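# Move bottle carrier between shelved benches into spill tray

## Task

Pick up the empty bottle carrier from the shelved bench beside the door and set it upright on the floor of the spill tray on the shelved bench beside the window. The carrier must never touch the room's floor, or the task fails. The parked cart, the pedal bin and the stool may be moved. At the end, open the gripper and move the robot away from the carrier. The robot must not fall or end up tilted, or the task fails.

## Robot and tools

ROBOT. A Rainbow Robotics RB-Y1 in a physics simulation. Its base has two drive wheels and two rear casters. It is 0.66 m long and 0.58 m wide, with its front edge 0.10 m ahead of the wheel axle. It can drive straight or turn in place, but cannot move sideways. On top is a folding torso (the leg), then a chest carrying two 7-joint arms with parallel grippers and a head with pan and tilt. Each arm is rated for 3 kg.

FRAMES. Base frame: origin on the floor between the drive wheels, x forward, y left, z up. The reported chest, left_hand and right_hand poses are in this frame. A hand point sits between its finger pads; the fingers point along the hand's -z and close along its x. Printed hand positions can be wrong, especially with the arm stretched far. The odometry frame is the base frame at the start of the scene. base_odometry only counts wheel rotation, so slipping shows up as travel. Its heading runs from -3.142 to 3.142, positive to the left.

execute_actions. Argument "actions" is a list holding one action or none. An empty list only returns state and images. An action may contain:
- "base": exactly one of {"translate_m": d}, a relative straight drive in metres from where the base is now, -3 to 3, forward positive; or {"rotate_rad": d}, a relative turn in place in radians, -3.2 to 3.2, counter-clockwise (left) positive. A base move needing more than 8.667 s at its top speed is refused.
- "joints": a single dictionary, shared by all arms, head and torso, of absolute targets keyed by joint name. Angles are in radians, grippers in metres. Ranges: torso_squat_rad 0 to 1.2 (bigger lowers the chest); torso_shift_rad -0.3 to 0.6 (positive pushes hips forward); torso_pitch_rad -0.2 to 1.4 (positive leans forward); torso_yaw_rad -1.5 to 1.5 (positive left). Per arm: shoulder_pitch -2.356 to 2.356 (negative raises the arm forward); left_shoulder_roll 0 to 3.141 and right_shoulder_roll -3.141 to 0 (away from the body); shoulder_yaw -2.094 to 2.094; elbow -2.617 to 0.01 (0 straight, negative bends); forearm_roll -3.141 to 3.141; wrist_pitch -1.57 to 1.919 (negative tips the hand forward); hand_roll -2.705 to 2.705; gripper_m 0 to 0.1 (pad gap). head_pan_rad -0.523 to 0.523 (positive left, relative to chest); head_tilt_rad -0.35 to 1.57 (positive looks down). Yaw and roll signs are the same for both arms. Joints count as done within ±0.02 (grippers ±0.004).
- "speeds": caps for this action only: translate_m 0.05 to 0.4 m/s, rotate_rad 0.1 to 1.509 rad/s.
- "min_time_s": 0.1 to 8, the shortest duration for each arm and head motion.
No action runs beyond 15 s. Default top speeds: arm joints 1 rad/s (wrist-end joints 1.5), head 1.5, squat and pitch 0.3, shift 0.15, yaw 0.6, grippers 0.1 m/s. "cameras" picks images: head_camera, left_wrist_camera, right_wrist_camera or all; omitted or null means all, [] means none. An unknown key, camera or out-of-range value refuses the whole call with no motion. Joints or base left out of an action may still be driving toward an older target.

Torso combinations must also hold: squat+shift <= 1.52; squat-shift+pitch <= 1.57; shift+0.5pitch-0.4squat <= 0.7; shift+0.3pitch-0.5squat <= 0.39. Breaking one makes the commanded torso joints stop short with off_target.

Gripping: command an opening at least 0.005 m narrower than the object; off_target on the gripper is then expected.

Other tools: wait {seconds 0 to 10} lets the scene run with no new command and returns state and images. zoom_image {camera, region [x0,y0,x1,y1]} enlarges part of that camera's most recent full image, at most 504 by 504 pixels, origin top-left. Head images are 896x504, wrist images 644x364; calibration matrices map base frame to camera and can be slightly off. read_manual {section: "licences"} returns licence text only. finished_scene {scene} closes the given scene irreversibly and reports success; the goal must already hold.

RESULTS. base_status and joint_status describe the last accepted action. done: reached (for the base, wheels turned enough even if slipping). off_target: rested away from target, perhaps still pushing. limit_stop_at_<name>: a built-in limit stopped it; limit_stop_at_own_body means the self-collision guard halted it before contact, so move the arm and torso apart. contact_stop: an arm or torso met strong resistance, a load was too heavy, or an arm got pinned. time_out: took too long. stopped_with_arm: torso halted because an arm contact-stopped. After these stops the joint holds where it is and forgets its target, and contact_stop, time_out or stopped_with_arm halts the whole group (torso group, left arm group, right arm group). "joint command not followed" plus a cause line means an arm's targets were blocked by the collision check (arm hitting itself or the other arm); the gripper still moves, the joints show not_followed, and the blocked targets may be retried later. on_its_own lists uncommanded parts; "held at" is the held target, not the position. After any stop, first back off the arms in their own action, then the torso. If both hands hold one object and the torso contact-stops at once with nothing in the way, resend every arm joint at its current reading, then the torso command.

AVOID. The base does not stop on hitting furniture and may keep pushing. The bent leg can stick out past the front, and a leg pressing furniture can slide the robot backward unseen by odometry. Never let the arms or grippers strike or press each other. Heavy loads held far forward can tip the robot. Contact torque at a joint's load limit (shoulders 61.6, elbow 31.6, wrist joints 22 N m, held weight included) freezes the robot for 10 s. Holding loads heats motors: a MOTOR HOT warning appears from 65 °C and an OVER-TEMPERATURE FAULT brakes the arm at 80 °C; resend targets afterwards. The robot keeps its last command while you deliberate. Loose items may get nudged occasionally. Avoid drops, slips, slams and hard pushes.

Each tool is called after "Request:" as a command line: name --argument value for each argument, lists and objects as JSON in quotes; but a table of rows of numbers goes row by row, as --pt "numbers of a row", without its own name.

## Session

Request:
execute_actions --actions '[]'

Scene clock: 0.00 s.
base_odometry: x=+0.000 y=+0.000 heading=+0.000 (m, m, rad; odometry frame)
base_status: not commanded
joint_positions: torso_squat_rad=+0.350 torso_shift_rad=+0.000 torso_pitch_rad=+0.000 torso_yaw_rad=+0.000 left_shoulder_pitch_rad=+0.014 left_shoulder_roll_rad=+0.026 left_shoulder_yaw_rad=+0.000 left_elbow_rad=-0.253 left_forearm_roll_rad=+0.038 left_wrist_pitch_rad=+0.043 left_hand_roll_rad=-0.037 left_gripper_m=+0.100 right_shoulder_pitch_rad=-0.044 right_shoulder_roll_rad=-0.054 right_shoulder_yaw_rad=-0.018 right_elbow_rad=-0.131 right_forearm_roll_rad=+0.060 right_wrist_pitch_rad=+0.010 right_hand_roll_rad=-0.021 right_gripper_m=+0.099 head_pan_rad=+0.000 head_tilt_rad=+0.400
joint_status: not commanded
chest: x=-0.2283 y=-0.0010 z=+1.2474 quat_wxyz=(+1.000, +0.001, +0.000, +0.000) (m; base frame)
left_hand: x=-0.1251 y=+0.2395 z=+0.5695 quat_wxyz=(+0.995, +0.013, -0.098, +0.002) (m; base frame)
right_hand: x=-0.1346 y=-0.2609 z=+0.5687 quat_wxyz=(+0.996, -0.028, -0.081, +0.019) (m; base frame)
pictures: head_camera, left_wrist_camera, right_wrist_camera
Images, in order (width x height): head_camera 896x504, left_wrist_camera 644x364, right_wrist_camera 644x364.

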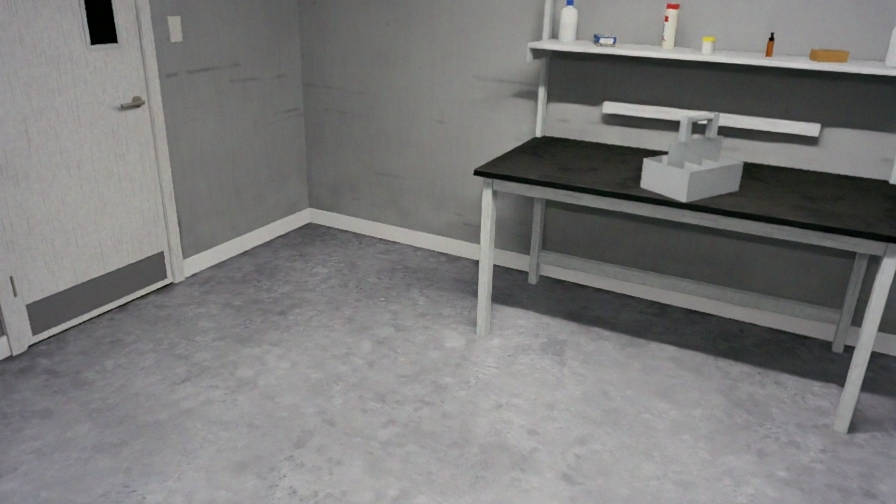

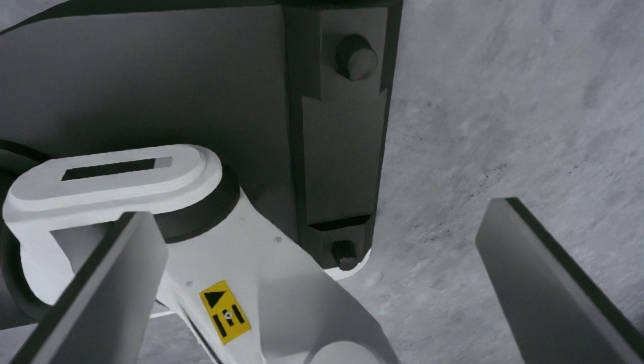

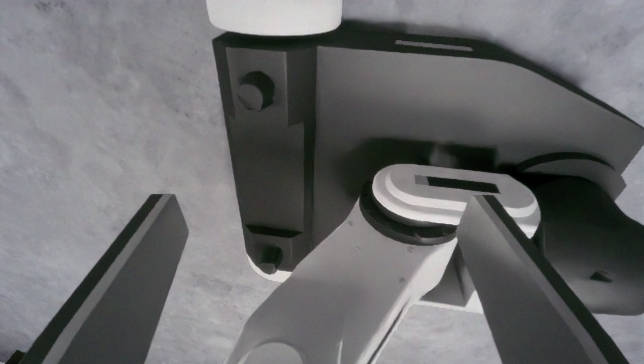

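Request:
execute_actions --actions '[{"base":{"rotate_rad":-0.44},"joints":{"head_pan_rad":-0.52,"head_tilt_rad":0.3,"torso_yaw_rad":-0.5}}]' --cameras '["head_camera"]'

Request:
execute_actions --actions '[{"base":{"translate_m":1.7},"joints":{"head_pan_rad":0.15,"head_tilt_rad":0.55,"torso_yaw_rad":0,"torso_squat_rad":0.1,"left_shoulder_pitch_rad":0.3,"left_elbow_rad":-2.3,"left_wrist_pitch_rad":1.2}}]' --cameras '["head_camera"]'

Scene clock: 24.73 s.
base_odometry: x=+0.000 y=+0.000 heading=-0.440 (m, m, rad; odometry frame)
base_status: done
joint_positions: torso_squat_rad=+0.350 torso_shift_rad=+0.000 torso_pitch_rad=+0.000 torso_yaw_rad=-0.500 left_shoulder_pitch_rad=+0.014 left_shoulder_roll_rad=+0.026 left_shoulder_yaw_rad=+0.000 left_elbow_rad=-0.253 left_forearm_roll_rad=+0.038 left_wrist_pitch_rad=+0.043 left_hand_roll_rad=-0.037 left_gripper_m=+0.100 right_shoulder_pitch_rad=-0.044 right_shoulder_roll_rad=-0.054 right_shoulder_yaw_rad=-0.018 right_elbow_rad=-0.130 right_forearm_roll_rad=+0.060 right_wrist_pitch_rad=+0.010 right_hand_roll_rad=-0.021 right_gripper_m=+0.099 head_pan_rad=-0.520 head_tilt_rad=+0.300
joint_status: all done
chest: x=-0.2283 y=-0.0010 z=+1.2474 quat_wxyz=(+0.969, +0.001, +0.000, -0.247) (m; base frame)
left_hand: x=-0.0227 y=+0.1606 z=+0.5694 quat_wxyz=(+0.964, -0.012, -0.098, -0.245) (m; base frame)
right_hand: x=-0.2714 y=-0.2738 z=+0.5687 quat_wxyz=(+0.970, -0.047, -0.071, -0.228) (m; base frame)
pictures: head_camera
camera_calibration (this result's frames):
head_camera: T_world_to_cam=[[-0.83598, -0.547144, 0.0420809, -0.242991], [-0.178599, 0.198768, -0.963636, 1.41558], [0.518883, -0.813096, -0.263886, 0.424459], [0, 0, 0, 1]] pos_world=[-0.170559, -0.0691961, 1.48633]
Images, in order (width x height): head_camera 896x504.

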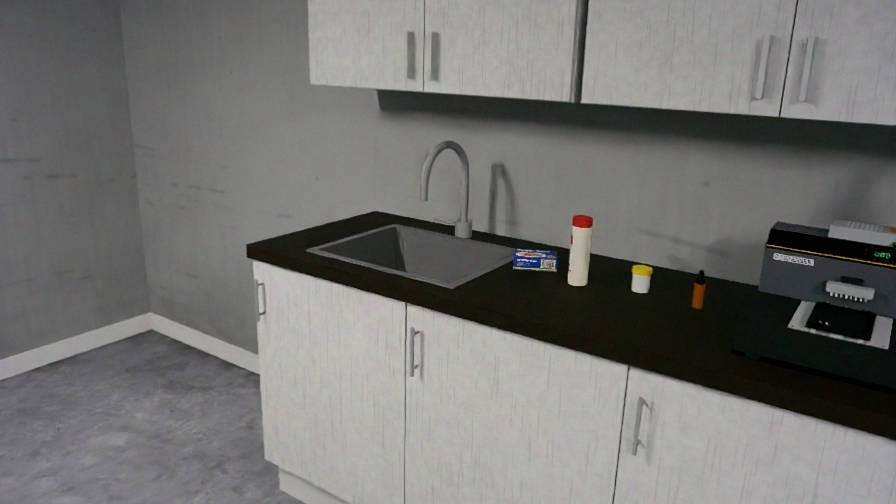

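Scene clock: 30.43 s.
base_odometry: x=+1.538 y=-0.724 heading=-0.440 (m, m, rad; odometry frame)
base_status: done
joint_positions: torso_squat_rad=+0.100 torso_shift_rad=+0.000 torso_pitch_rad=+0.000 torso_yaw_rad=+0.000 left_shoulder_pitch_rad=+0.300 left_shoulder_roll_rad=+0.026 left_shoulder_yaw_rad=+0.000 left_elbow_rad=-2.300 left_forearm_roll_rad=+0.038 left_wrist_pitch_rad=+1.200 left_hand_roll_rad=-0.037 left_gripper_m=+0.100 right_shoulder_pitch_rad=-0.044 right_shoulder_roll_rad=-0.054 right_shoulder_yaw_rad=-0.018 right_elbow_rad=-0.131 right_forearm_roll_rad=+0.060 right_wrist_pitch_rad=+0.010 right_hand_roll_rad=-0.021 right_gripper_m=+0.099 head_pan_rad=+0.150 head_tilt_rad=+0.550
joint_status: all done
chest: x=-0.2283 y=-0.0010 z=+1.2864 quat_wxyz=(+1.000, +0.001, +0.000, +0.000) (m; base frame)
left_hand: x=+0.1353 y=+0.2592 z=+1.0186 quat_wxyz=(+0.917, +0.026, -0.397, +0.017) (m; base frame)
right_hand: x=-0.1346 y=-0.2610 z=+0.6078 quat_wxyz=(+0.996, -0.028, -0.081, +0.019) (m; base frame)
pictures: head_camera
camera_calibration (this result's frames):
head_camera: T_world_to_cam=[[0.187129, -0.981772, 0.0332767, -0.012982], [-0.479149, -0.120795, -0.869382, 1.24909], [0.857554, 0.146742, -0.493019, 0.853609], [0, 0, 0, 1]] pos_world=[-0.131085, 0.0128781, 1.50722]
Images, in order (width x height): head_camera 896x504.

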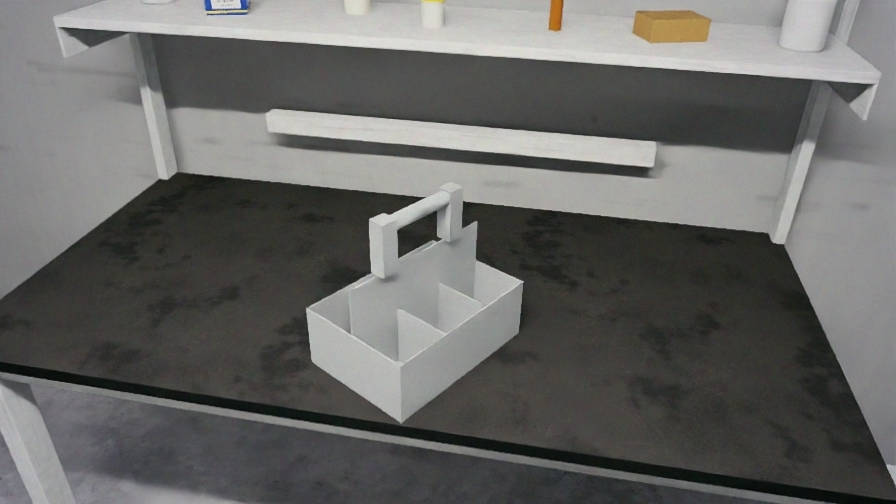

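Request:
execute_actions --actions '[{"joints":{"torso_squat_rad":0,"left_shoulder_pitch_rad":-1.3,"left_shoulder_roll_rad":0.252,"left_shoulder_yaw_rad":0.336,"left_elbow_rad":-0.62,"left_forearm_roll_rad":0,"left_wrist_pitch_rad":1.9,"left_hand_roll_rad":1.05,"head_tilt_rad":0.65},"base":{"translate_m":0.25}}]' --cameras '["head_camera","left_wrist_camera"]'

Scene clock: 70.10 s.
base_odometry: x=+1.764 y=-0.831 heading=-0.441 (m, m, rad; odometry frame)
base_status: done
joint_positions: torso_squat_rad=+0.000 torso_shift_rad=+0.000 torso_pitch_rad=+0.000 torso_yaw_rad=+0.000 left_shoulder_pitch_rad=-1.300 left_shoulder_roll_rad=+0.252 left_shoulder_yaw_rad=+0.336 left_elbow_rad=-0.620 left_forearm_roll_rad=+0.000 left_wrist_pitch_rad=+1.900 left_hand_roll_rad=+1.050 left_gripper_m=+0.100 right_shoulder_pitch_rad=-0.044 right_shoulder_roll_rad=-0.054 right_shoulder_yaw_rad=-0.018 right_elbow_rad=-0.131 right_forearm_roll_rad=+0.060 right_wrist_pitch_rad=+0.010 right_hand_roll_rad=-0.021 right_gripper_m=+0.099 head_pan_rad=+0.150 head_tilt_rad=+0.650
joint_status: all done
chest: x=-0.2284 y=-0.0010 z=+1.2899 quat_wxyz=(+1.000, +0.001, +0.000, +0.000) (m; base frame)
left_hand: x=+0.2982 y=+0.2191 z=+1.1459 quat_wxyz=(+0.865, +0.000, -0.002, +0.501) (m; base frame)
right_hand: x=-0.1346 y=-0.2610 z=+0.6113 quat_wxyz=(+0.996, -0.028, -0.081, +0.019) (m; base frame)
pictures: head_camera, left_wrist_camera
camera_calibration (this result's frames):
head_camera: T_world_to_cam=[[0.190335, -0.981283, 0.0292525, -0.00646676], [-0.562439, -0.133419, -0.816004, 1.15535], [0.804634, 0.138861, -0.577306, 0.970062], [0, 0, 0, 1]] pos_world=[-0.129501, 0.0130958, 1.50298]
left_wrist_camera: T_world_to_cam=[[0.514999, 0.855951, 0.0460848, -0.396497], [0.651985, -0.426049, 0.627215, -0.783489], [0.5565, -0.292969, -0.777481, 0.869766], [0, 0, 0, 1]] pos_world=[0.230994, 0.260392, 1.18592]
Images, in order (width x height): head_camera 896x504, left_wrist_camera 644x364.

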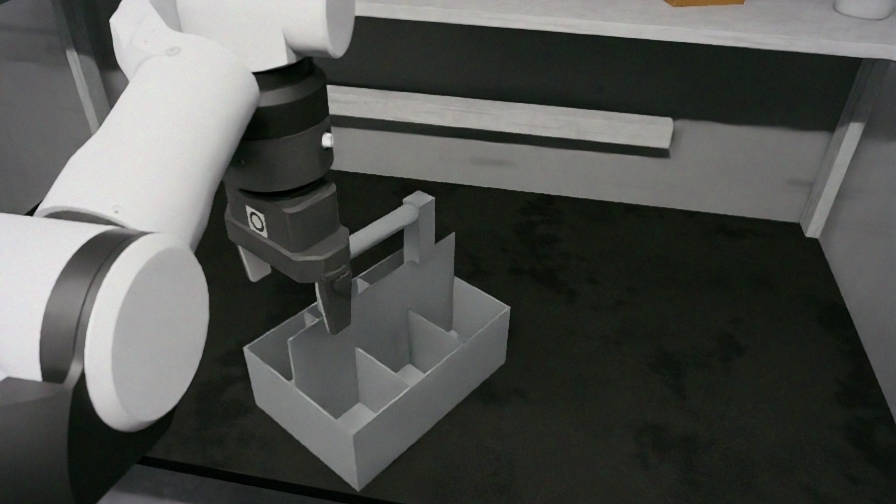

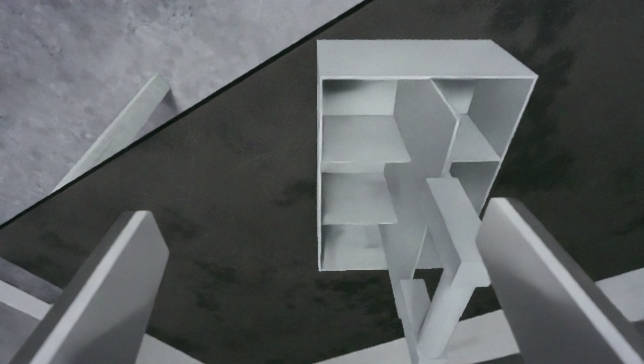

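Request:
execute_actions --actions '[{"joints":{"head_tilt_rad":0.85},"base":{"translate_m":0.235}}]' --cameras '["head_camera","left_wrist_camera"]'

Request:
execute_actions --actions '[{"joints":{"torso_squat_rad":0.4}}]' --cameras '["head_camera","left_wrist_camera"]'

Scene clock: 82.17 s.
base_odometry: x=+1.977 y=-0.931 heading=-0.441 (m, m, rad; odometry frame)
base_status: done
joint_positions: torso_squat_rad=+0.000 torso_shift_rad=+0.000 torso_pitch_rad=+0.000 torso_yaw_rad=+0.000 left_shoulder_pitch_rad=-1.300 left_shoulder_roll_rad=+0.252 left_shoulder_yaw_rad=+0.336 left_elbow_rad=-0.620 left_forearm_roll_rad=+0.000 left_wrist_pitch_rad=+1.900 left_hand_roll_rad=+1.050 left_gripper_m=+0.100 right_shoulder_pitch_rad=-0.044 right_shoulder_roll_rad=-0.054 right_shoulder_yaw_rad=-0.018 right_elbow_rad=-0.131 right_forearm_roll_rad=+0.060 right_wrist_pitch_rad=+0.010 right_hand_roll_rad=-0.021 right_gripper_m=+0.099 head_pan_rad=+0.150 head_tilt_rad=+0.850
joint_status: all done
chest: x=-0.2284 y=-0.0010 z=+1.2899 quat_wxyz=(+1.000, +0.001, +0.000, +0.000) (m; base frame)
left_hand: x=+0.2981 y=+0.2191 z=+1.1459 quat_wxyz=(+0.865, +0.000, -0.002, +0.501) (m; base frame)
right_hand: x=-0.1346 y=-0.2610 z=+0.6113 quat_wxyz=(+0.996, -0.028, -0.081, +0.019) (m; base frame)
pictures: head_camera, left_wrist_camera
camera_calibration (this result's frames):
head_camera: T_world_to_cam=[[0.195517, -0.980489, 0.020374, 0.00783172], [-0.711352, -0.156089, -0.685284, 0.929815], [0.675093, 0.119492, -0.727991, 1.16781], [0, 0, 0, 1]] pos_world=[-0.12849, 0.0132686, 1.48719]
left_wrist_camera: T_world_to_cam=[[0.515002, 0.855953, 0.0460114, -0.396404], [0.652066, -0.42604, 0.627136, -0.783404], [0.556402, -0.292973, -0.77755, 0.869873], [0, 0, 0, 1]] pos_world=[0.230982, 0.260391, 1.18591]
Images, in order (width x height): head_camera 896x504, left_wrist_camera 644x364.

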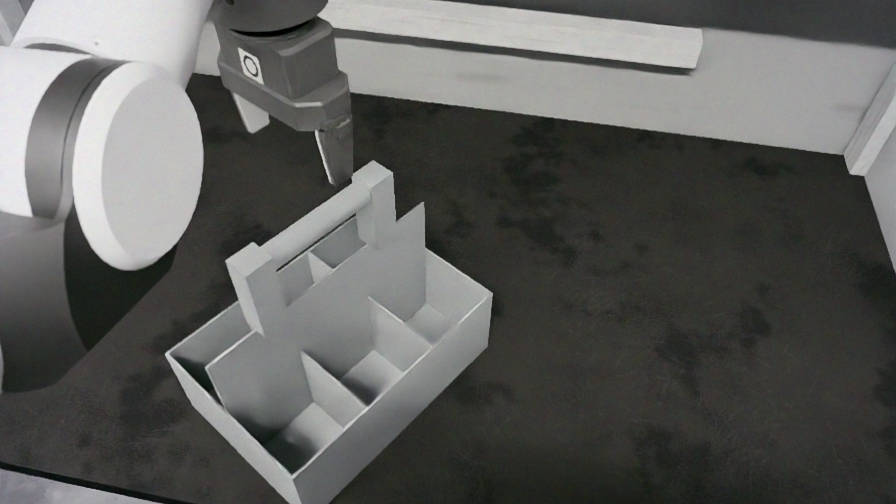

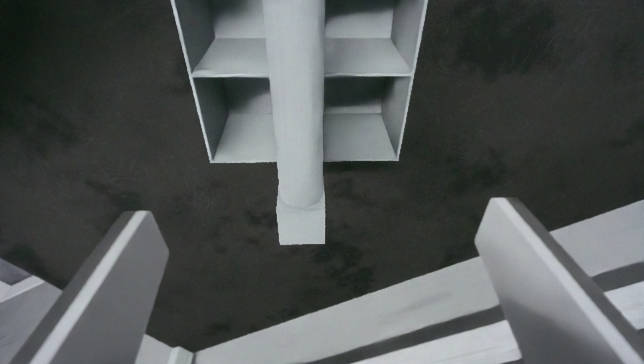

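Scene clock: 84.27 s.
base_odometry: x=+1.977 y=-0.931 heading=-0.441 (m, m, rad; odometry frame)
base_status: not commanded
joint_positions: torso_squat_rad=+0.400 torso_shift_rad=+0.000 torso_pitch_rad=+0.000 torso_yaw_rad=+0.000 left_shoulder_pitch_rad=-1.300 left_shoulder_roll_rad=+0.252 left_shoulder_yaw_rad=+0.336 left_elbow_rad=-0.620 left_forearm_roll_rad=+0.000 left_wrist_pitch_rad=+1.900 left_hand_roll_rad=+1.050 left_gripper_m=+0.100 right_shoulder_pitch_rad=-0.044 right_shoulder_roll_rad=-0.054 right_shoulder_yaw_rad=-0.018 right_elbow_rad=-0.131 right_forearm_roll_rad=+0.060 right_wrist_pitch_rad=+0.010 right_hand_roll_rad=-0.021 right_gripper_m=+0.099 head_pan_rad=+0.150 head_tilt_rad=+0.850
joint_status: all done
chest: x=-0.2284 y=-0.0010 z=+1.2347 quat_wxyz=(+1.000, +0.001, +0.000, +0.000) (m; base frame)
left_hand: x=+0.2981 y=+0.2191 z=+1.0907 quat_wxyz=(+0.865, +0.000, -0.002, +0.501) (m; base frame)
right_hand: x=-0.1345 y=-0.2610 z=+0.5560 quat_wxyz=(+0.996, -0.028, -0.081, +0.019) (m; base frame)
pictures: head_camera, left_wrist_camera
camera_calibration (this result's frames):
head_camera: T_world_to_cam=[[0.195514, -0.980489, 0.0204041, 0.00897817], [-0.711252, -0.15609, -0.685388, 0.89207], [0.6752, 0.11949, -0.727893, 1.12752], [0, 0, 0, 1]] pos_world=[-0.12857, 0.0133183, 1.43195]
left_wrist_camera: T_world_to_cam=[[0.514994, 0.855954, 0.0460901, -0.393977], [0.65197, -0.42604, 0.627236, -0.748844], [0.556521, -0.292974, -0.777465, 0.826873], [0, 0, 0, 1]] pos_world=[0.230948, 0.260441, 1.13072]
Images, in order (width x height): head_camera 896x504, left_wrist_camera 644x364.

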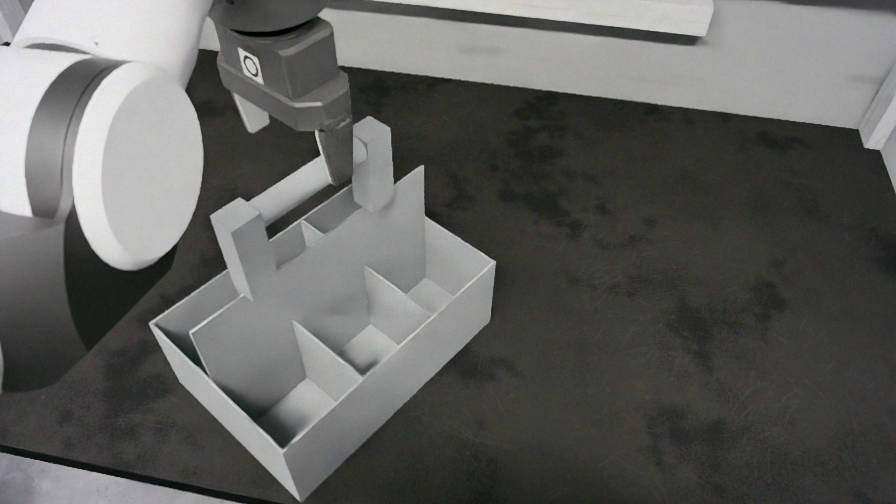

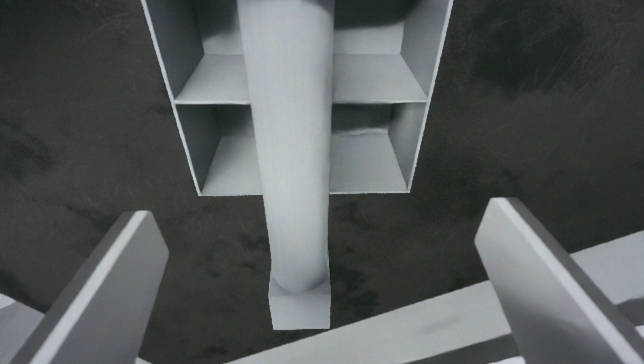

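Request:
execute_actions --actions '[{"joints":{"torso_squat_rad":0.59},"base":{"translate_m":-0.012}}]' --cameras '["head_camera","left_wrist_camera"]'

Request:
execute_actions --actions '[{"joints":{"left_gripper_m":0.01}}]' --cameras '["head_camera"]'

Scene clock: 96.03 s.
base_odometry: x=+1.966 y=-0.926 heading=-0.442 (m, m, rad; odometry frame)
base_status: done
joint_positions: torso_squat_rad=+0.590 torso_shift_rad=+0.000 torso_pitch_rad=+0.000 torso_yaw_rad=+0.000 left_shoulder_pitch_rad=-1.300 left_shoulder_roll_rad=+0.252 left_shoulder_yaw_rad=+0.336 left_elbow_rad=-0.620 left_forearm_roll_rad=+0.000 left_wrist_pitch_rad=+1.900 left_hand_roll_rad=+1.050 left_gripper_m=+0.100 right_shoulder_pitch_rad=-0.044 right_shoulder_roll_rad=-0.054 right_shoulder_yaw_rad=-0.018 right_elbow_rad=-0.131 right_forearm_roll_rad=+0.060 right_wrist_pitch_rad=+0.010 right_hand_roll_rad=-0.021 right_gripper_m=+0.099 head_pan_rad=+0.150 head_tilt_rad=+0.850
joint_status: all done
chest: x=-0.2284 y=-0.0009 z=+1.1716 quat_wxyz=(+1.000, +0.001, +0.000, +0.000) (m; base frame)
left_hand: x=+0.2981 y=+0.2192 z=+1.0276 quat_wxyz=(+0.865, +0.000, -0.002, +0.501) (m; base frame)
right_hand: x=-0.1347 y=-0.2609 z=+0.4929 quat_wxyz=(+0.996, -0.028, -0.081, +0.019) (m; base frame)
pictures: head_camera, left_wrist_camera
camera_calibration (this result's frames):
head_camera: T_world_to_cam=[[0.195514, -0.980489, 0.0204024, 0.0103168], [-0.711263, -0.156091, -0.685376, 0.848846], [0.675188, 0.119489, -0.727904, 1.08159], [0, 0, 0, 1]] pos_world=[-0.128538, 0.0133747, 1.36886]
left_wrist_camera: T_world_to_cam=[[0.514973, 0.855967, 0.0460774, -0.391127], [0.652003, -0.426026, 0.627211, -0.709243], [0.556502, -0.292954, -0.777485, 0.777851], [0, 0, 0, 1]] pos_world=[0.230973, 0.26051, 1.06763]
Images, in order (width x height): head_camera 896x504, left_wrist_camera 644x364.

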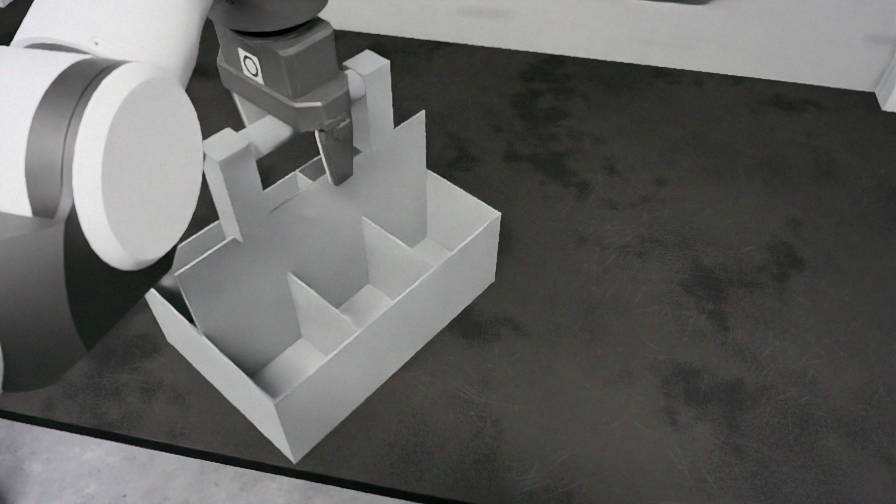

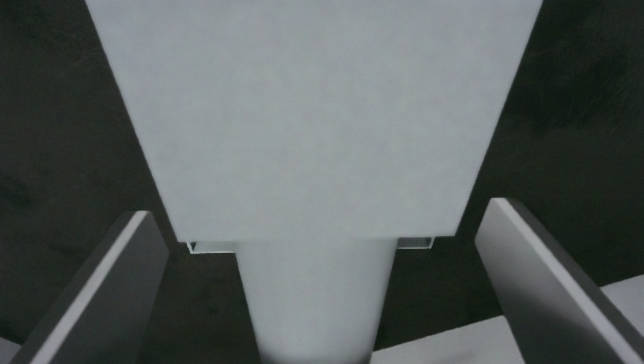

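Scene clock: 97.40 s.
base_odometry: x=+1.966 y=-0.926 heading=-0.442 (m, m, rad; odometry frame)
base_status: not commanded
joint_positions: torso_squat_rad=+0.590 torso_shift_rad=+0.000 torso_pitch_rad=+0.000 torso_yaw_rad=+0.000 left_shoulder_pitch_rad=-1.300 left_shoulder_roll_rad=+0.252 left_shoulder_yaw_rad=+0.336 left_elbow_rad=-0.620 left_forearm_roll_rad=+0.000 left_wrist_pitch_rad=+1.900 left_hand_roll_rad=+1.050 left_gripper_m=+0.025 right_shoulder_pitch_rad=-0.044 right_shoulder_roll_rad=-0.054 right_shoulder_yaw_rad=-0.018 right_elbow_rad=-0.131 right_forearm_roll_rad=+0.060 right_wrist_pitch_rad=+0.010 right_hand_roll_rad=-0.021 right_gripper_m=+0.099 head_pan_rad=+0.150 head_tilt_rad=+0.850
joint_status: left_gripper_m off_target (ended at +0.025, target +0.010)
chest: x=-0.2284 y=-0.0009 z=+1.1716 quat_wxyz=(+1.000, +0.001, +0.000, +0.000) (m; base frame)
left_hand: x=+0.2981 y=+0.2192 z=+1.0276 quat_wxyz=(+0.865, +0.000, -0.002, +0.501) (m; base frame)
right_hand: x=-0.1347 y=-0.2609 z=+0.4929 quat_wxyz=(+0.996, -0.028, -0.081, +0.019) (m; base frame)
pictures: head_camera
camera_calibration (this result's frames):
head_camera: T_world_to_cam=[[0.195514, -0.980489, 0.0204024, 0.0103167], [-0.711263, -0.156091, -0.685376, 0.848846], [0.675188, 0.119489, -0.727904, 1.08159], [0, 0, 0, 1]] pos_world=[-0.128538, 0.0133747, 1.36886]
Images, in order (width x height): head_camera 896x504.

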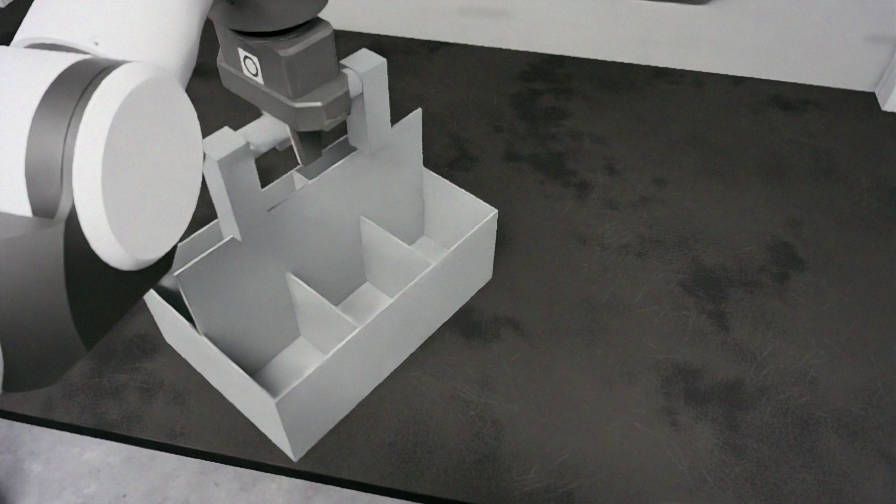

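Request:
execute_actions --actions '[{"joints":{"torso_squat_rad":0}}]' --cameras '[]'

Request:
execute_actions --actions '[{"joints":{"left_hand_roll_rad":0,"head_tilt_rad":0.35,"head_pan_rad":-0.2},"base":{"translate_m":-0.9},"min_time_s":2}]' --cameras '["left_wrist_camera"]'

Request:
execute_actions --actions '[{"base":{"rotate_rad":3.0}}]' --cameras '["head_camera"]'

Scene clock: 111.17 s.
base_odometry: x=+1.966 y=-0.926 heading=-0.442 (m, m, rad; odometry frame)
base_status: not commanded
joint_positions: torso_squat_rad=+0.000 torso_shift_rad=+0.000 torso_pitch_rad=+0.000 torso_yaw_rad=+0.000 left_shoulder_pitch_rad=-1.300 left_shoulder_roll_rad=+0.252 left_shoulder_yaw_rad=+0.336 left_elbow_rad=-0.620 left_forearm_roll_rad=+0.000 left_wrist_pitch_rad=+1.900 left_hand_roll_rad=+1.050 left_gripper_m=+0.025 right_shoulder_pitch_rad=-0.044 right_shoulder_roll_rad=-0.054 right_shoulder_yaw_rad=-0.018 right_elbow_rad=-0.131 right_forearm_roll_rad=+0.060 right_wrist_pitch_rad=+0.010 right_hand_roll_rad=-0.021 right_gripper_m=+0.099 head_pan_rad=+0.150 head_tilt_rad=+0.850
joint_status: all done
chest: x=-0.2283 y=-0.0010 z=+1.2899 quat_wxyz=(+1.000, +0.001, +0.000, +0.000) (m; base frame)
left_hand: x=+0.2981 y=+0.2192 z=+1.1456 quat_wxyz=(+0.865, +0.000, -0.002, +0.501) (m; base frame)
right_hand: x=-0.1348 y=-0.2610 z=+0.6112 quat_wxyz=(+0.996, -0.028, -0.081, +0.019) (m; base frame)
pictures: none
No camera images: the call's "cameras" was empty. Leave "cameras" out to get every camera's image.

Scene clock: 115.00 s.
base_odometry: x=+1.152 y=-0.541 heading=-0.442 (m, m, rad; odometry frame)
base_status: done
joint_positions: torso_squat_rad=+0.000 torso_shift_rad=+0.000 torso_pitch_rad=+0.000 torso_yaw_rad=+0.000 left_shoulder_pitch_rad=-1.300 left_shoulder_roll_rad=+0.252 left_shoulder_yaw_rad=+0.336 left_elbow_rad=-0.620 left_forearm_roll_rad=+0.000 left_wrist_pitch_rad=+1.900 left_hand_roll_rad=+0.000 left_gripper_m=+0.025 right_shoulder_pitch_rad=-0.044 right_shoulder_roll_rad=-0.054 right_shoulder_yaw_rad=-0.018 right_elbow_rad=-0.131 right_forearm_roll_rad=+0.060 right_wrist_pitch_rad=+0.010 right_hand_roll_rad=-0.021 right_gripper_m=+0.099 head_pan_rad=-0.200 head_tilt_rad=+0.350
joint_status: all done
chest: x=-0.2283 y=-0.0010 z=+1.2899 quat_wxyz=(+1.000, +0.001, +0.000, +0.000) (m; base frame)
left_hand: x=+0.2980 y=+0.2192 z=+1.1456 quat_wxyz=(+1.000, +0.001, -0.002, +0.000) (m; base frame)
right_hand: x=-0.1347 y=-0.2610 z=+0.6113 quat_wxyz=(+0.996, -0.028, -0.081, +0.019) (m; base frame)
pictures: left_wrist_camera
camera_calibration (this result's frames):
left_wrist_camera: T_world_to_cam=[[0.998719, -0.0206841, 0.0461741, -0.348611], [-0.0449974, -0.780373, 0.623693, -0.493787], [0.0231325, -0.624972, -0.780305, 1.10462], [0, 0, 0, 1]] pos_world=[0.300393, 0.297807, 1.18601]
Images, in order (width x height): left_wrist_camera 644x364.

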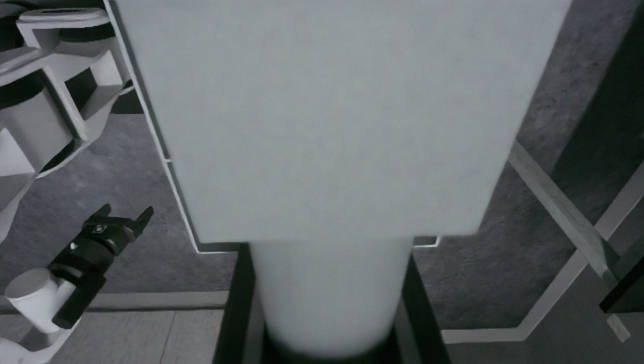

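Scene clock: 120.23 s.
base_odometry: x=+1.152 y=-0.541 heading=+2.557 (m, m, rad; odometry frame)
base_status: done
joint_positions: torso_squat_rad=+0.000 torso_shift_rad=+0.000 torso_pitch_rad=+0.000 torso_yaw_rad=+0.000 left_shoulder_pitch_rad=-1.300 left_shoulder_roll_rad=+0.252 left_shoulder_yaw_rad=+0.336 left_elbow_rad=-0.620 left_forearm_roll_rad=+0.000 left_wrist_pitch_rad=+1.900 left_hand_roll_rad=+0.000 left_gripper_m=+0.025 right_shoulder_pitch_rad=-0.044 right_shoulder_roll_rad=-0.054 right_shoulder_yaw_rad=-0.018 right_elbow_rad=-0.131 right_forearm_roll_rad=+0.060 right_wrist_pitch_rad=+0.010 right_hand_roll_rad=-0.021 right_gripper_m=+0.099 head_pan_rad=-0.200 head_tilt_rad=+0.350
joint_status: not commanded
chest: x=-0.2284 y=-0.0010 z=+1.2899 quat_wxyz=(+1.000, +0.001, +0.000, +0.000) (m; base frame)
left_hand: x=+0.2980 y=+0.2192 z=+1.1456 quat_wxyz=(+1.000, +0.001, -0.002, +0.000) (m; base frame)
right_hand: x=-0.1348 y=-0.2611 z=+0.6113 quat_wxyz=(+0.996, -0.028, -0.081, +0.019) (m; base frame)
pictures: head_camera
camera_calibration (this result's frames):
head_camera: T_world_to_cam=[[-0.168223, -0.984932, 0.0401299, -0.0966767], [-0.31299, 0.0147655, -0.949642, 1.40614], [0.93474, -0.172312, -0.310758, 0.599412], [0, 0, 0, 1]] pos_world=[-0.136451, -0.0126966, 1.52548]
Images, in order (width x height): head_camera 896x504.

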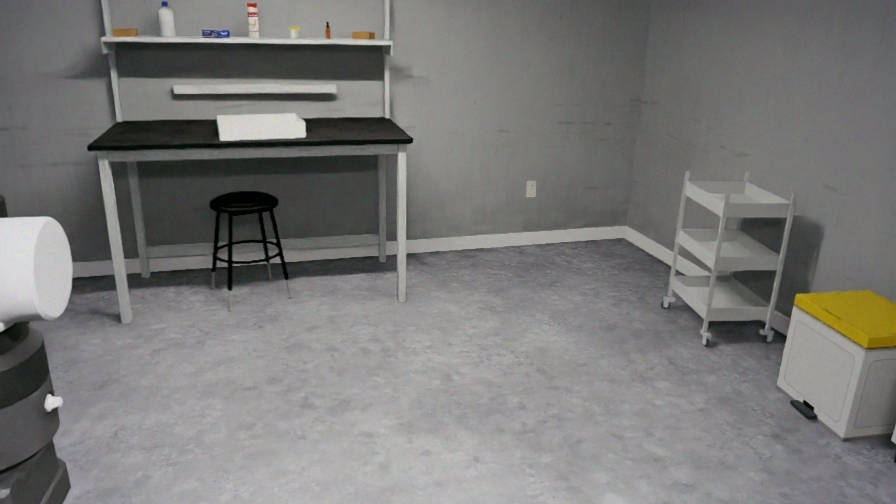

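Request:
execute_actions --actions '[{"base":{"translate_m":2.5},"joints":{"head_tilt_rad":0.5,"head_pan_rad":0}}]' --cameras '[]'

Request:
execute_actions --actions '[{"base":{"rotate_rad":0.14},"joints":{"torso_yaw_rad":0.5,"head_pan_rad":-0.4}}]' --cameras '["head_camera"]'

Scene clock: 143.37 s.
base_odometry: x=-0.934 y=+0.838 heading=+2.558 (m, m, rad; odometry frame)
base_status: done
joint_positions: torso_squat_rad=+0.000 torso_shift_rad=+0.000 torso_pitch_rad=+0.000 torso_yaw_rad=+0.000 left_shoulder_pitch_rad=-1.300 left_shoulder_roll_rad=+0.252 left_shoulder_yaw_rad=+0.336 left_elbow_rad=-0.620 left_forearm_roll_rad=+0.000 left_wrist_pitch_rad=+1.900 left_hand_roll_rad=+0.000 left_gripper_m=+0.025 right_shoulder_pitch_rad=-0.044 right_shoulder_roll_rad=-0.054 right_shoulder_yaw_rad=-0.018 right_elbow_rad=-0.131 right_forearm_roll_rad=+0.060 right_wrist_pitch_rad=+0.010 right_hand_roll_rad=-0.021 right_gripper_m=+0.099 head_pan_rad=+0.000 head_tilt_rad=+0.500
joint_status: all done
chest: x=-0.2283 y=-0.0010 z=+1.2899 quat_wxyz=(+1.000, +0.001, +0.000, +0.000) (m; base frame)
left_hand: x=+0.2981 y=+0.2192 z=+1.1455 quat_wxyz=(+1.000, +0.001, -0.002, +0.000) (m; base frame)
right_hand: x=-0.1347 y=-0.2611 z=+0.6113 quat_wxyz=(+0.996, -0.028, -0.081, +0.019) (m; base frame)
pictures: none
No camera images: the call's "cameras" was empty. Leave "cameras" out to get every camera's image.

Scene clock: 144.97 s.
base_odometry: x=-0.934 y=+0.838 heading=+2.697 (m, m, rad; odometry frame)
base_status: done
joint_positions: torso_squat_rad=+0.000 torso_shift_rad=+0.000 torso_pitch_rad=+0.000 torso_yaw_rad=+0.500 left_shoulder_pitch_rad=-1.300 left_shoulder_roll_rad=+0.252 left_shoulder_yaw_rad=+0.336 left_elbow_rad=-0.620 left_forearm_roll_rad=+0.000 left_wrist_pitch_rad=+1.900 left_hand_roll_rad=+0.000 left_gripper_m=+0.025 right_shoulder_pitch_rad=-0.044 right_shoulder_roll_rad=-0.054 right_shoulder_yaw_rad=-0.018 right_elbow_rad=-0.131 right_forearm_roll_rad=+0.060 right_wrist_pitch_rad=+0.010 right_hand_roll_rad=-0.021 right_gripper_m=+0.099 head_pan_rad=-0.400 head_tilt_rad=+0.500
joint_status: all done
chest: x=-0.2283 y=-0.0010 z=+1.2899 quat_wxyz=(+0.969, +0.001, +0.000, +0.247) (m; base frame)
left_hand: x=+0.1281 y=+0.4447 z=+1.1458 quat_wxyz=(+0.969, +0.001, -0.002, +0.248) (m; base frame)
right_hand: x=-0.0210 y=-0.1843 z=+0.6114 quat_wxyz=(+0.960, -0.007, -0.086, +0.265) (m; base frame)
pictures: head_camera
camera_calibration (this result's frames):
head_camera: T_world_to_cam=[[0.136211, -0.990055, 0.0351675, -0.0156036], [-0.440788, -0.092358, -0.892847, 1.29485], [0.887216, 0.106114, -0.448985, 0.79707], [0, 0, 0, 1]] pos_world=[-0.134296, 0.0195603, 1.51452]
Images, in order (width x height): head_camera 896x504.

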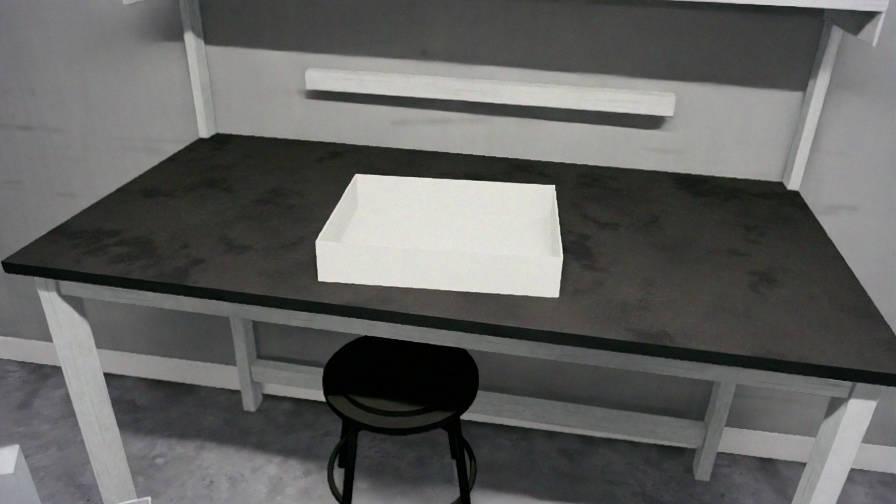

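Request:
execute_actions --actions '[{"base":{"translate_m":0.4},"joints":{"torso_yaw_rad":-0.09,"head_pan_rad":0.2,"head_tilt_rad":0.7,"left_shoulder_pitch_rad":-1.88,"left_shoulder_roll_rad":0.459,"left_shoulder_yaw_rad":0.33,"left_elbow_rad":-0.01,"left_wrist_pitch_rad":1.91,"left_hand_roll_rad":0.15},"min_time_s":1.5}]' --cameras '["head_camera","left_wrist_camera"]'

Scene clock: 168.50 s.
base_odometry: x=-1.295 y=+1.010 heading=+2.698 (m, m, rad; odometry frame)
base_status: done
joint_positions: torso_squat_rad=+0.000 torso_shift_rad=+0.000 torso_pitch_rad=+0.000 torso_yaw_rad=-0.090 left_shoulder_pitch_rad=-1.880 left_shoulder_roll_rad=+0.459 left_shoulder_yaw_rad=+0.330 left_elbow_rad=-0.010 left_forearm_roll_rad=+0.000 left_wrist_pitch_rad=+1.910 left_hand_roll_rad=+0.150 left_gripper_m=+0.025 right_shoulder_pitch_rad=-0.044 right_shoulder_roll_rad=-0.054 right_shoulder_yaw_rad=-0.018 right_elbow_rad=-0.131 right_forearm_roll_rad=+0.060 right_wrist_pitch_rad=+0.010 right_hand_roll_rad=-0.021 right_gripper_m=+0.099 head_pan_rad=+0.200 head_tilt_rad=+0.700
joint_status: all done
chest: x=-0.2283 y=-0.0011 z=+1.2899 quat_wxyz=(+0.999, +0.001, +0.000, -0.045) (m; base frame)
left_hand: x=+0.2922 y=+0.1729 z=+1.3132 quat_wxyz=(+1.000, +0.002, +0.001, +0.030) (m; base frame)
right_hand: x=-0.1585 y=-0.2684 z=+0.6112 quat_wxyz=(+0.996, -0.031, -0.080, -0.026) (m; base frame)
pictures: head_camera, left_wrist_camera
camera_calibration (this result's frames):
head_camera: T_world_to_cam=[[0.152377, -0.987951, 0.027088, -0.0130555], [-0.607289, -0.115219, -0.786082, 1.1013], [0.779732, 0.103331, -0.617528, 1.025], [0, 0, 0, 1]] pos_world=[-0.12843, 0.00807788, 1.49904]
left_wrist_camera: T_world_to_cam=[[0.998393, 0.0390406, 0.0410813, -0.355071], [0.00498745, -0.782595, 0.622511, -0.647352], [0.0564532, -0.621306, -0.781532, 1.19789], [0, 0, 0, 1]] pos_world=[0.290104, 0.251504, 1.35376]
Images, in order (width x height): head_camera 896x504, left_wrist_camera 644x364.

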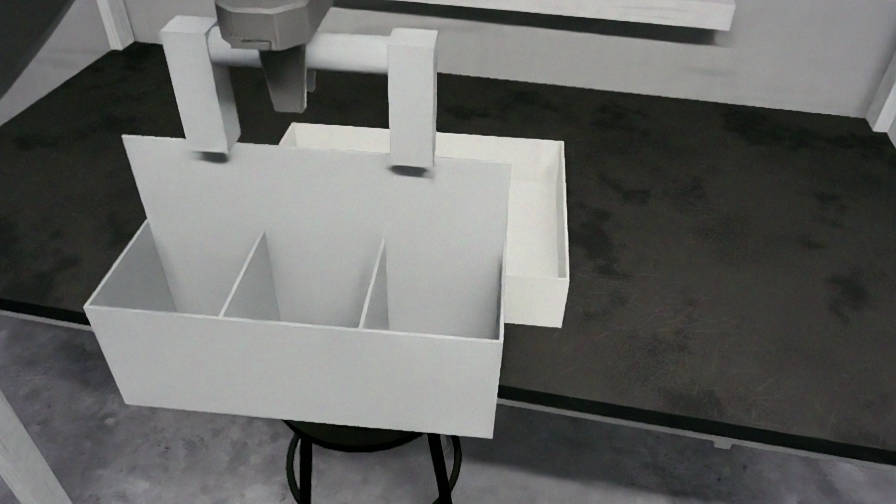

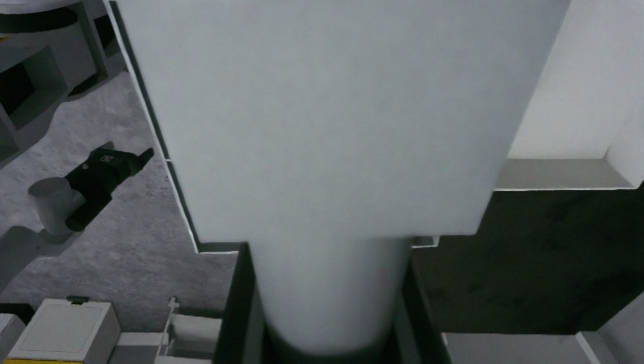

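Request:
execute_actions --actions '[{"base":{"translate_m":0.3},"speeds":{"translate_m":0.2},"joints":{"head_tilt_rad":0.9}}]' --cameras '["head_camera","left_wrist_camera"]'

Request:
execute_actions --actions '[{"joints":{"torso_squat_rad":0.25}}]' --cameras '["head_camera"]'

Scene clock: 183.43 s.
base_odometry: x=-1.566 y=+1.139 heading=+2.698 (m, m, rad; odometry frame)
base_status: done
joint_positions: torso_squat_rad=+0.000 torso_shift_rad=+0.000 torso_pitch_rad=+0.000 torso_yaw_rad=-0.090 left_shoulder_pitch_rad=-1.880 left_shoulder_roll_rad=+0.459 left_shoulder_yaw_rad=+0.330 left_elbow_rad=-0.010 left_forearm_roll_rad=+0.000 left_wrist_pitch_rad=+1.910 left_hand_roll_rad=+0.150 left_gripper_m=+0.025 right_shoulder_pitch_rad=-0.044 right_shoulder_roll_rad=-0.054 right_shoulder_yaw_rad=-0.018 right_elbow_rad=-0.131 right_forearm_roll_rad=+0.060 right_wrist_pitch_rad=+0.010 right_hand_roll_rad=-0.021 right_gripper_m=+0.099 head_pan_rad=+0.200 head_tilt_rad=+0.900
joint_status: all done
chest: x=-0.2283 y=-0.0011 z=+1.2899 quat_wxyz=(+0.999, +0.001, +0.000, -0.045) (m; base frame)
left_hand: x=+0.2922 y=+0.1729 z=+1.3133 quat_wxyz=(+1.000, +0.002, +0.001, +0.030) (m; base frame)
right_hand: x=-0.1585 y=-0.2684 z=+0.6112 quat_wxyz=(+0.996, -0.031, -0.080, -0.026) (m; base frame)
pictures: head_camera, left_wrist_camera
camera_calibration (this result's frames):
head_camera: T_world_to_cam=[[0.157143, -0.987413, 0.0179563, 0.0015328], [-0.750289, -0.131189, -0.647963, 0.865953], [0.642162, 0.0883507, -0.76146, 1.211], [0, 0, 0, 1]] pos_world=[-0.128186, 0.00812443, 1.48321]
left_wrist_camera: T_world_to_cam=[[0.998393, 0.039069, 0.0410446, -0.355034], [0.00503215, -0.78259, 0.622517, -0.647373], [0.0564422, -0.62131, -0.781529, 1.19791], [0, 0, 0, 1]] pos_world=[0.290109, 0.251515, 1.35377]
Images, in order (width x height): head_camera 896x504, left_wrist_camera 644x364.

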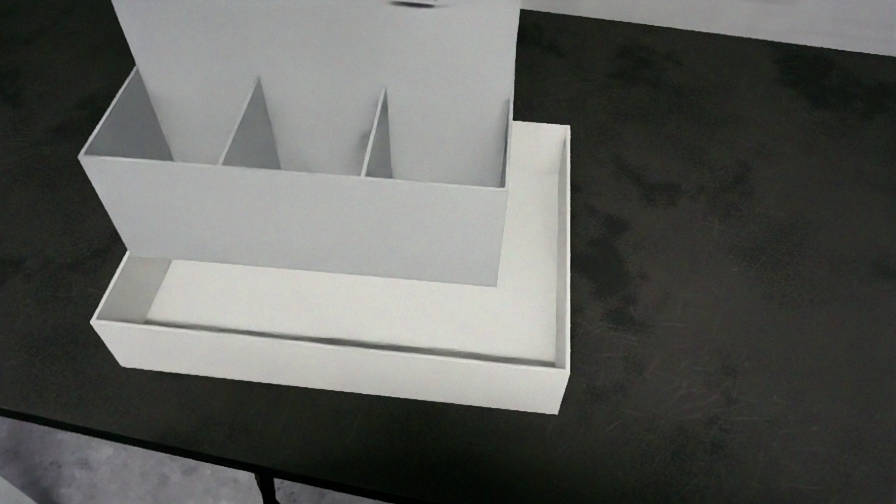

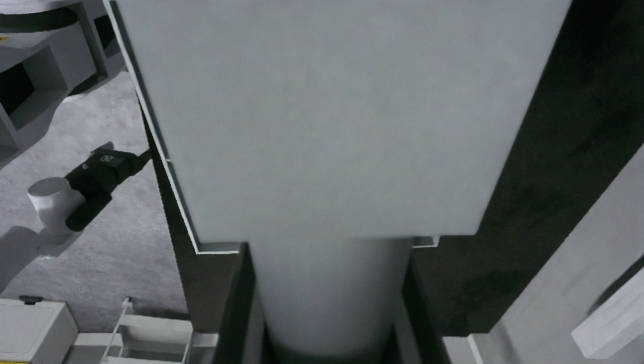

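Scene clock: 185.03 s.
base_odometry: x=-1.566 y=+1.139 heading=+2.698 (m, m, rad; odometry frame)
base_status: not commanded
joint_positions: torso_squat_rad=+0.250 torso_shift_rad=+0.000 torso_pitch_rad=+0.000 torso_yaw_rad=-0.090 left_shoulder_pitch_rad=-1.880 left_shoulder_roll_rad=+0.459 left_shoulder_yaw_rad=+0.330 left_elbow_rad=-0.010 left_forearm_roll_rad=+0.000 left_wrist_pitch_rad=+1.910 left_hand_roll_rad=+0.150 left_gripper_m=+0.025 right_shoulder_pitch_rad=-0.044 right_shoulder_roll_rad=-0.054 right_shoulder_yaw_rad=-0.018 right_elbow_rad=-0.131 right_forearm_roll_rad=+0.060 right_wrist_pitch_rad=+0.010 right_hand_roll_rad=-0.021 right_gripper_m=+0.099 head_pan_rad=+0.200 head_tilt_rad=+0.900
joint_status: all done
chest: x=-0.2284 y=-0.0010 z=+1.2682 quat_wxyz=(+0.999, +0.001, +0.000, -0.045) (m; base frame)
left_hand: x=+0.2922 y=+0.1730 z=+1.2916 quat_wxyz=(+1.000, +0.002, +0.001, +0.030) (m; base frame)
right_hand: x=-0.1585 y=-0.2684 z=+0.5895 quat_wxyz=(+0.996, -0.031, -0.080, -0.026) (m; base frame)
pictures: head_camera
camera_calibration (this result's frames):
head_camera: T_world_to_cam=[[0.15714, -0.987413, 0.0179855, 0.00191883], [-0.750171, -0.13119, -0.648099, 0.851993], [0.642301, 0.0883502, -0.761343, 1.19437], [0, 0, 0, 1]] pos_world=[-0.128308, 0.00814427, 1.46147]
Images, in order (width x height): head_camera 896x504.

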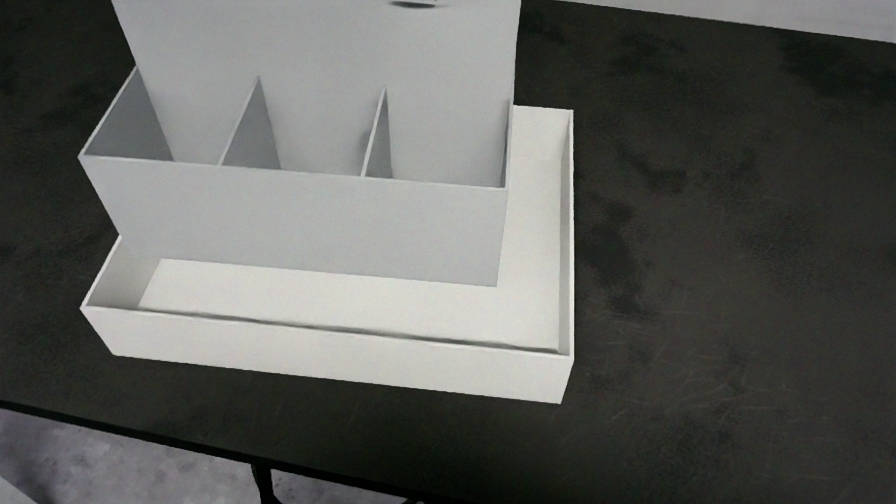

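Request:
execute_actions --actions '[{"joints":{"torso_squat_rad":0.55},"base":{"translate_m":0.025}}]' --cameras '["head_camera"]'

Scene clock: 198.23 s.
base_odometry: x=-1.589 y=+1.149 heading=+2.698 (m, m, rad; odometry frame)
base_status: done
joint_positions: torso_squat_rad=+0.550 torso_shift_rad=+0.000 torso_pitch_rad=+0.000 torso_yaw_rad=-0.090 left_shoulder_pitch_rad=-1.880 left_shoulder_roll_rad=+0.459 left_shoulder_yaw_rad=+0.330 left_elbow_rad=-0.010 left_forearm_roll_rad=+0.000 left_wrist_pitch_rad=+1.910 left_hand_roll_rad=+0.150 left_gripper_m=+0.025 right_shoulder_pitch_rad=-0.044 right_shoulder_roll_rad=-0.054 right_shoulder_yaw_rad=-0.018 right_elbow_rad=-0.131 right_forearm_roll_rad=+0.060 right_wrist_pitch_rad=+0.010 right_hand_roll_rad=-0.021 right_gripper_m=+0.099 head_pan_rad=+0.200 head_tilt_rad=+0.900
joint_status: all done
chest: x=-0.2283 y=-0.0010 z=+1.1867 quat_wxyz=(+0.999, +0.001, +0.000, -0.045) (m; base frame)
left_hand: x=+0.2922 y=+0.1730 z=+1.2101 quat_wxyz=(+1.000, +0.002, +0.001, +0.030) (m; base frame)
right_hand: x=-0.1584 y=-0.2683 z=+0.5080 quat_wxyz=(+0.996, -0.031, -0.080, -0.026) (m; base frame)
pictures: head_camera
camera_calibration (this result's frames):
head_camera: T_world_to_cam=[[0.157142, -0.987412, 0.0179844, 0.00345391], [-0.750182, -0.131192, -0.648086, 0.799208], [0.642287, 0.0883497, -0.761355, 1.13233], [0, 0, 0, 1]] pos_world=[-0.128272, 0.00821901, 1.38]
Images, in order (width x height): head_camera 896x504.

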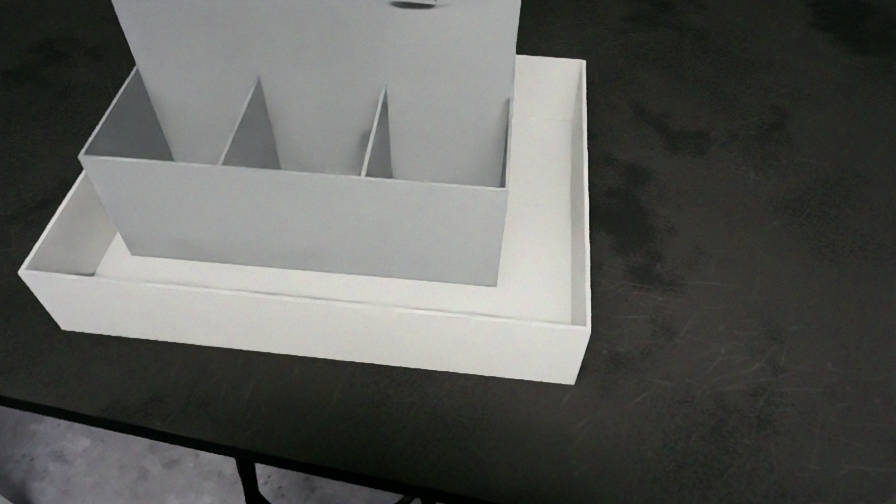

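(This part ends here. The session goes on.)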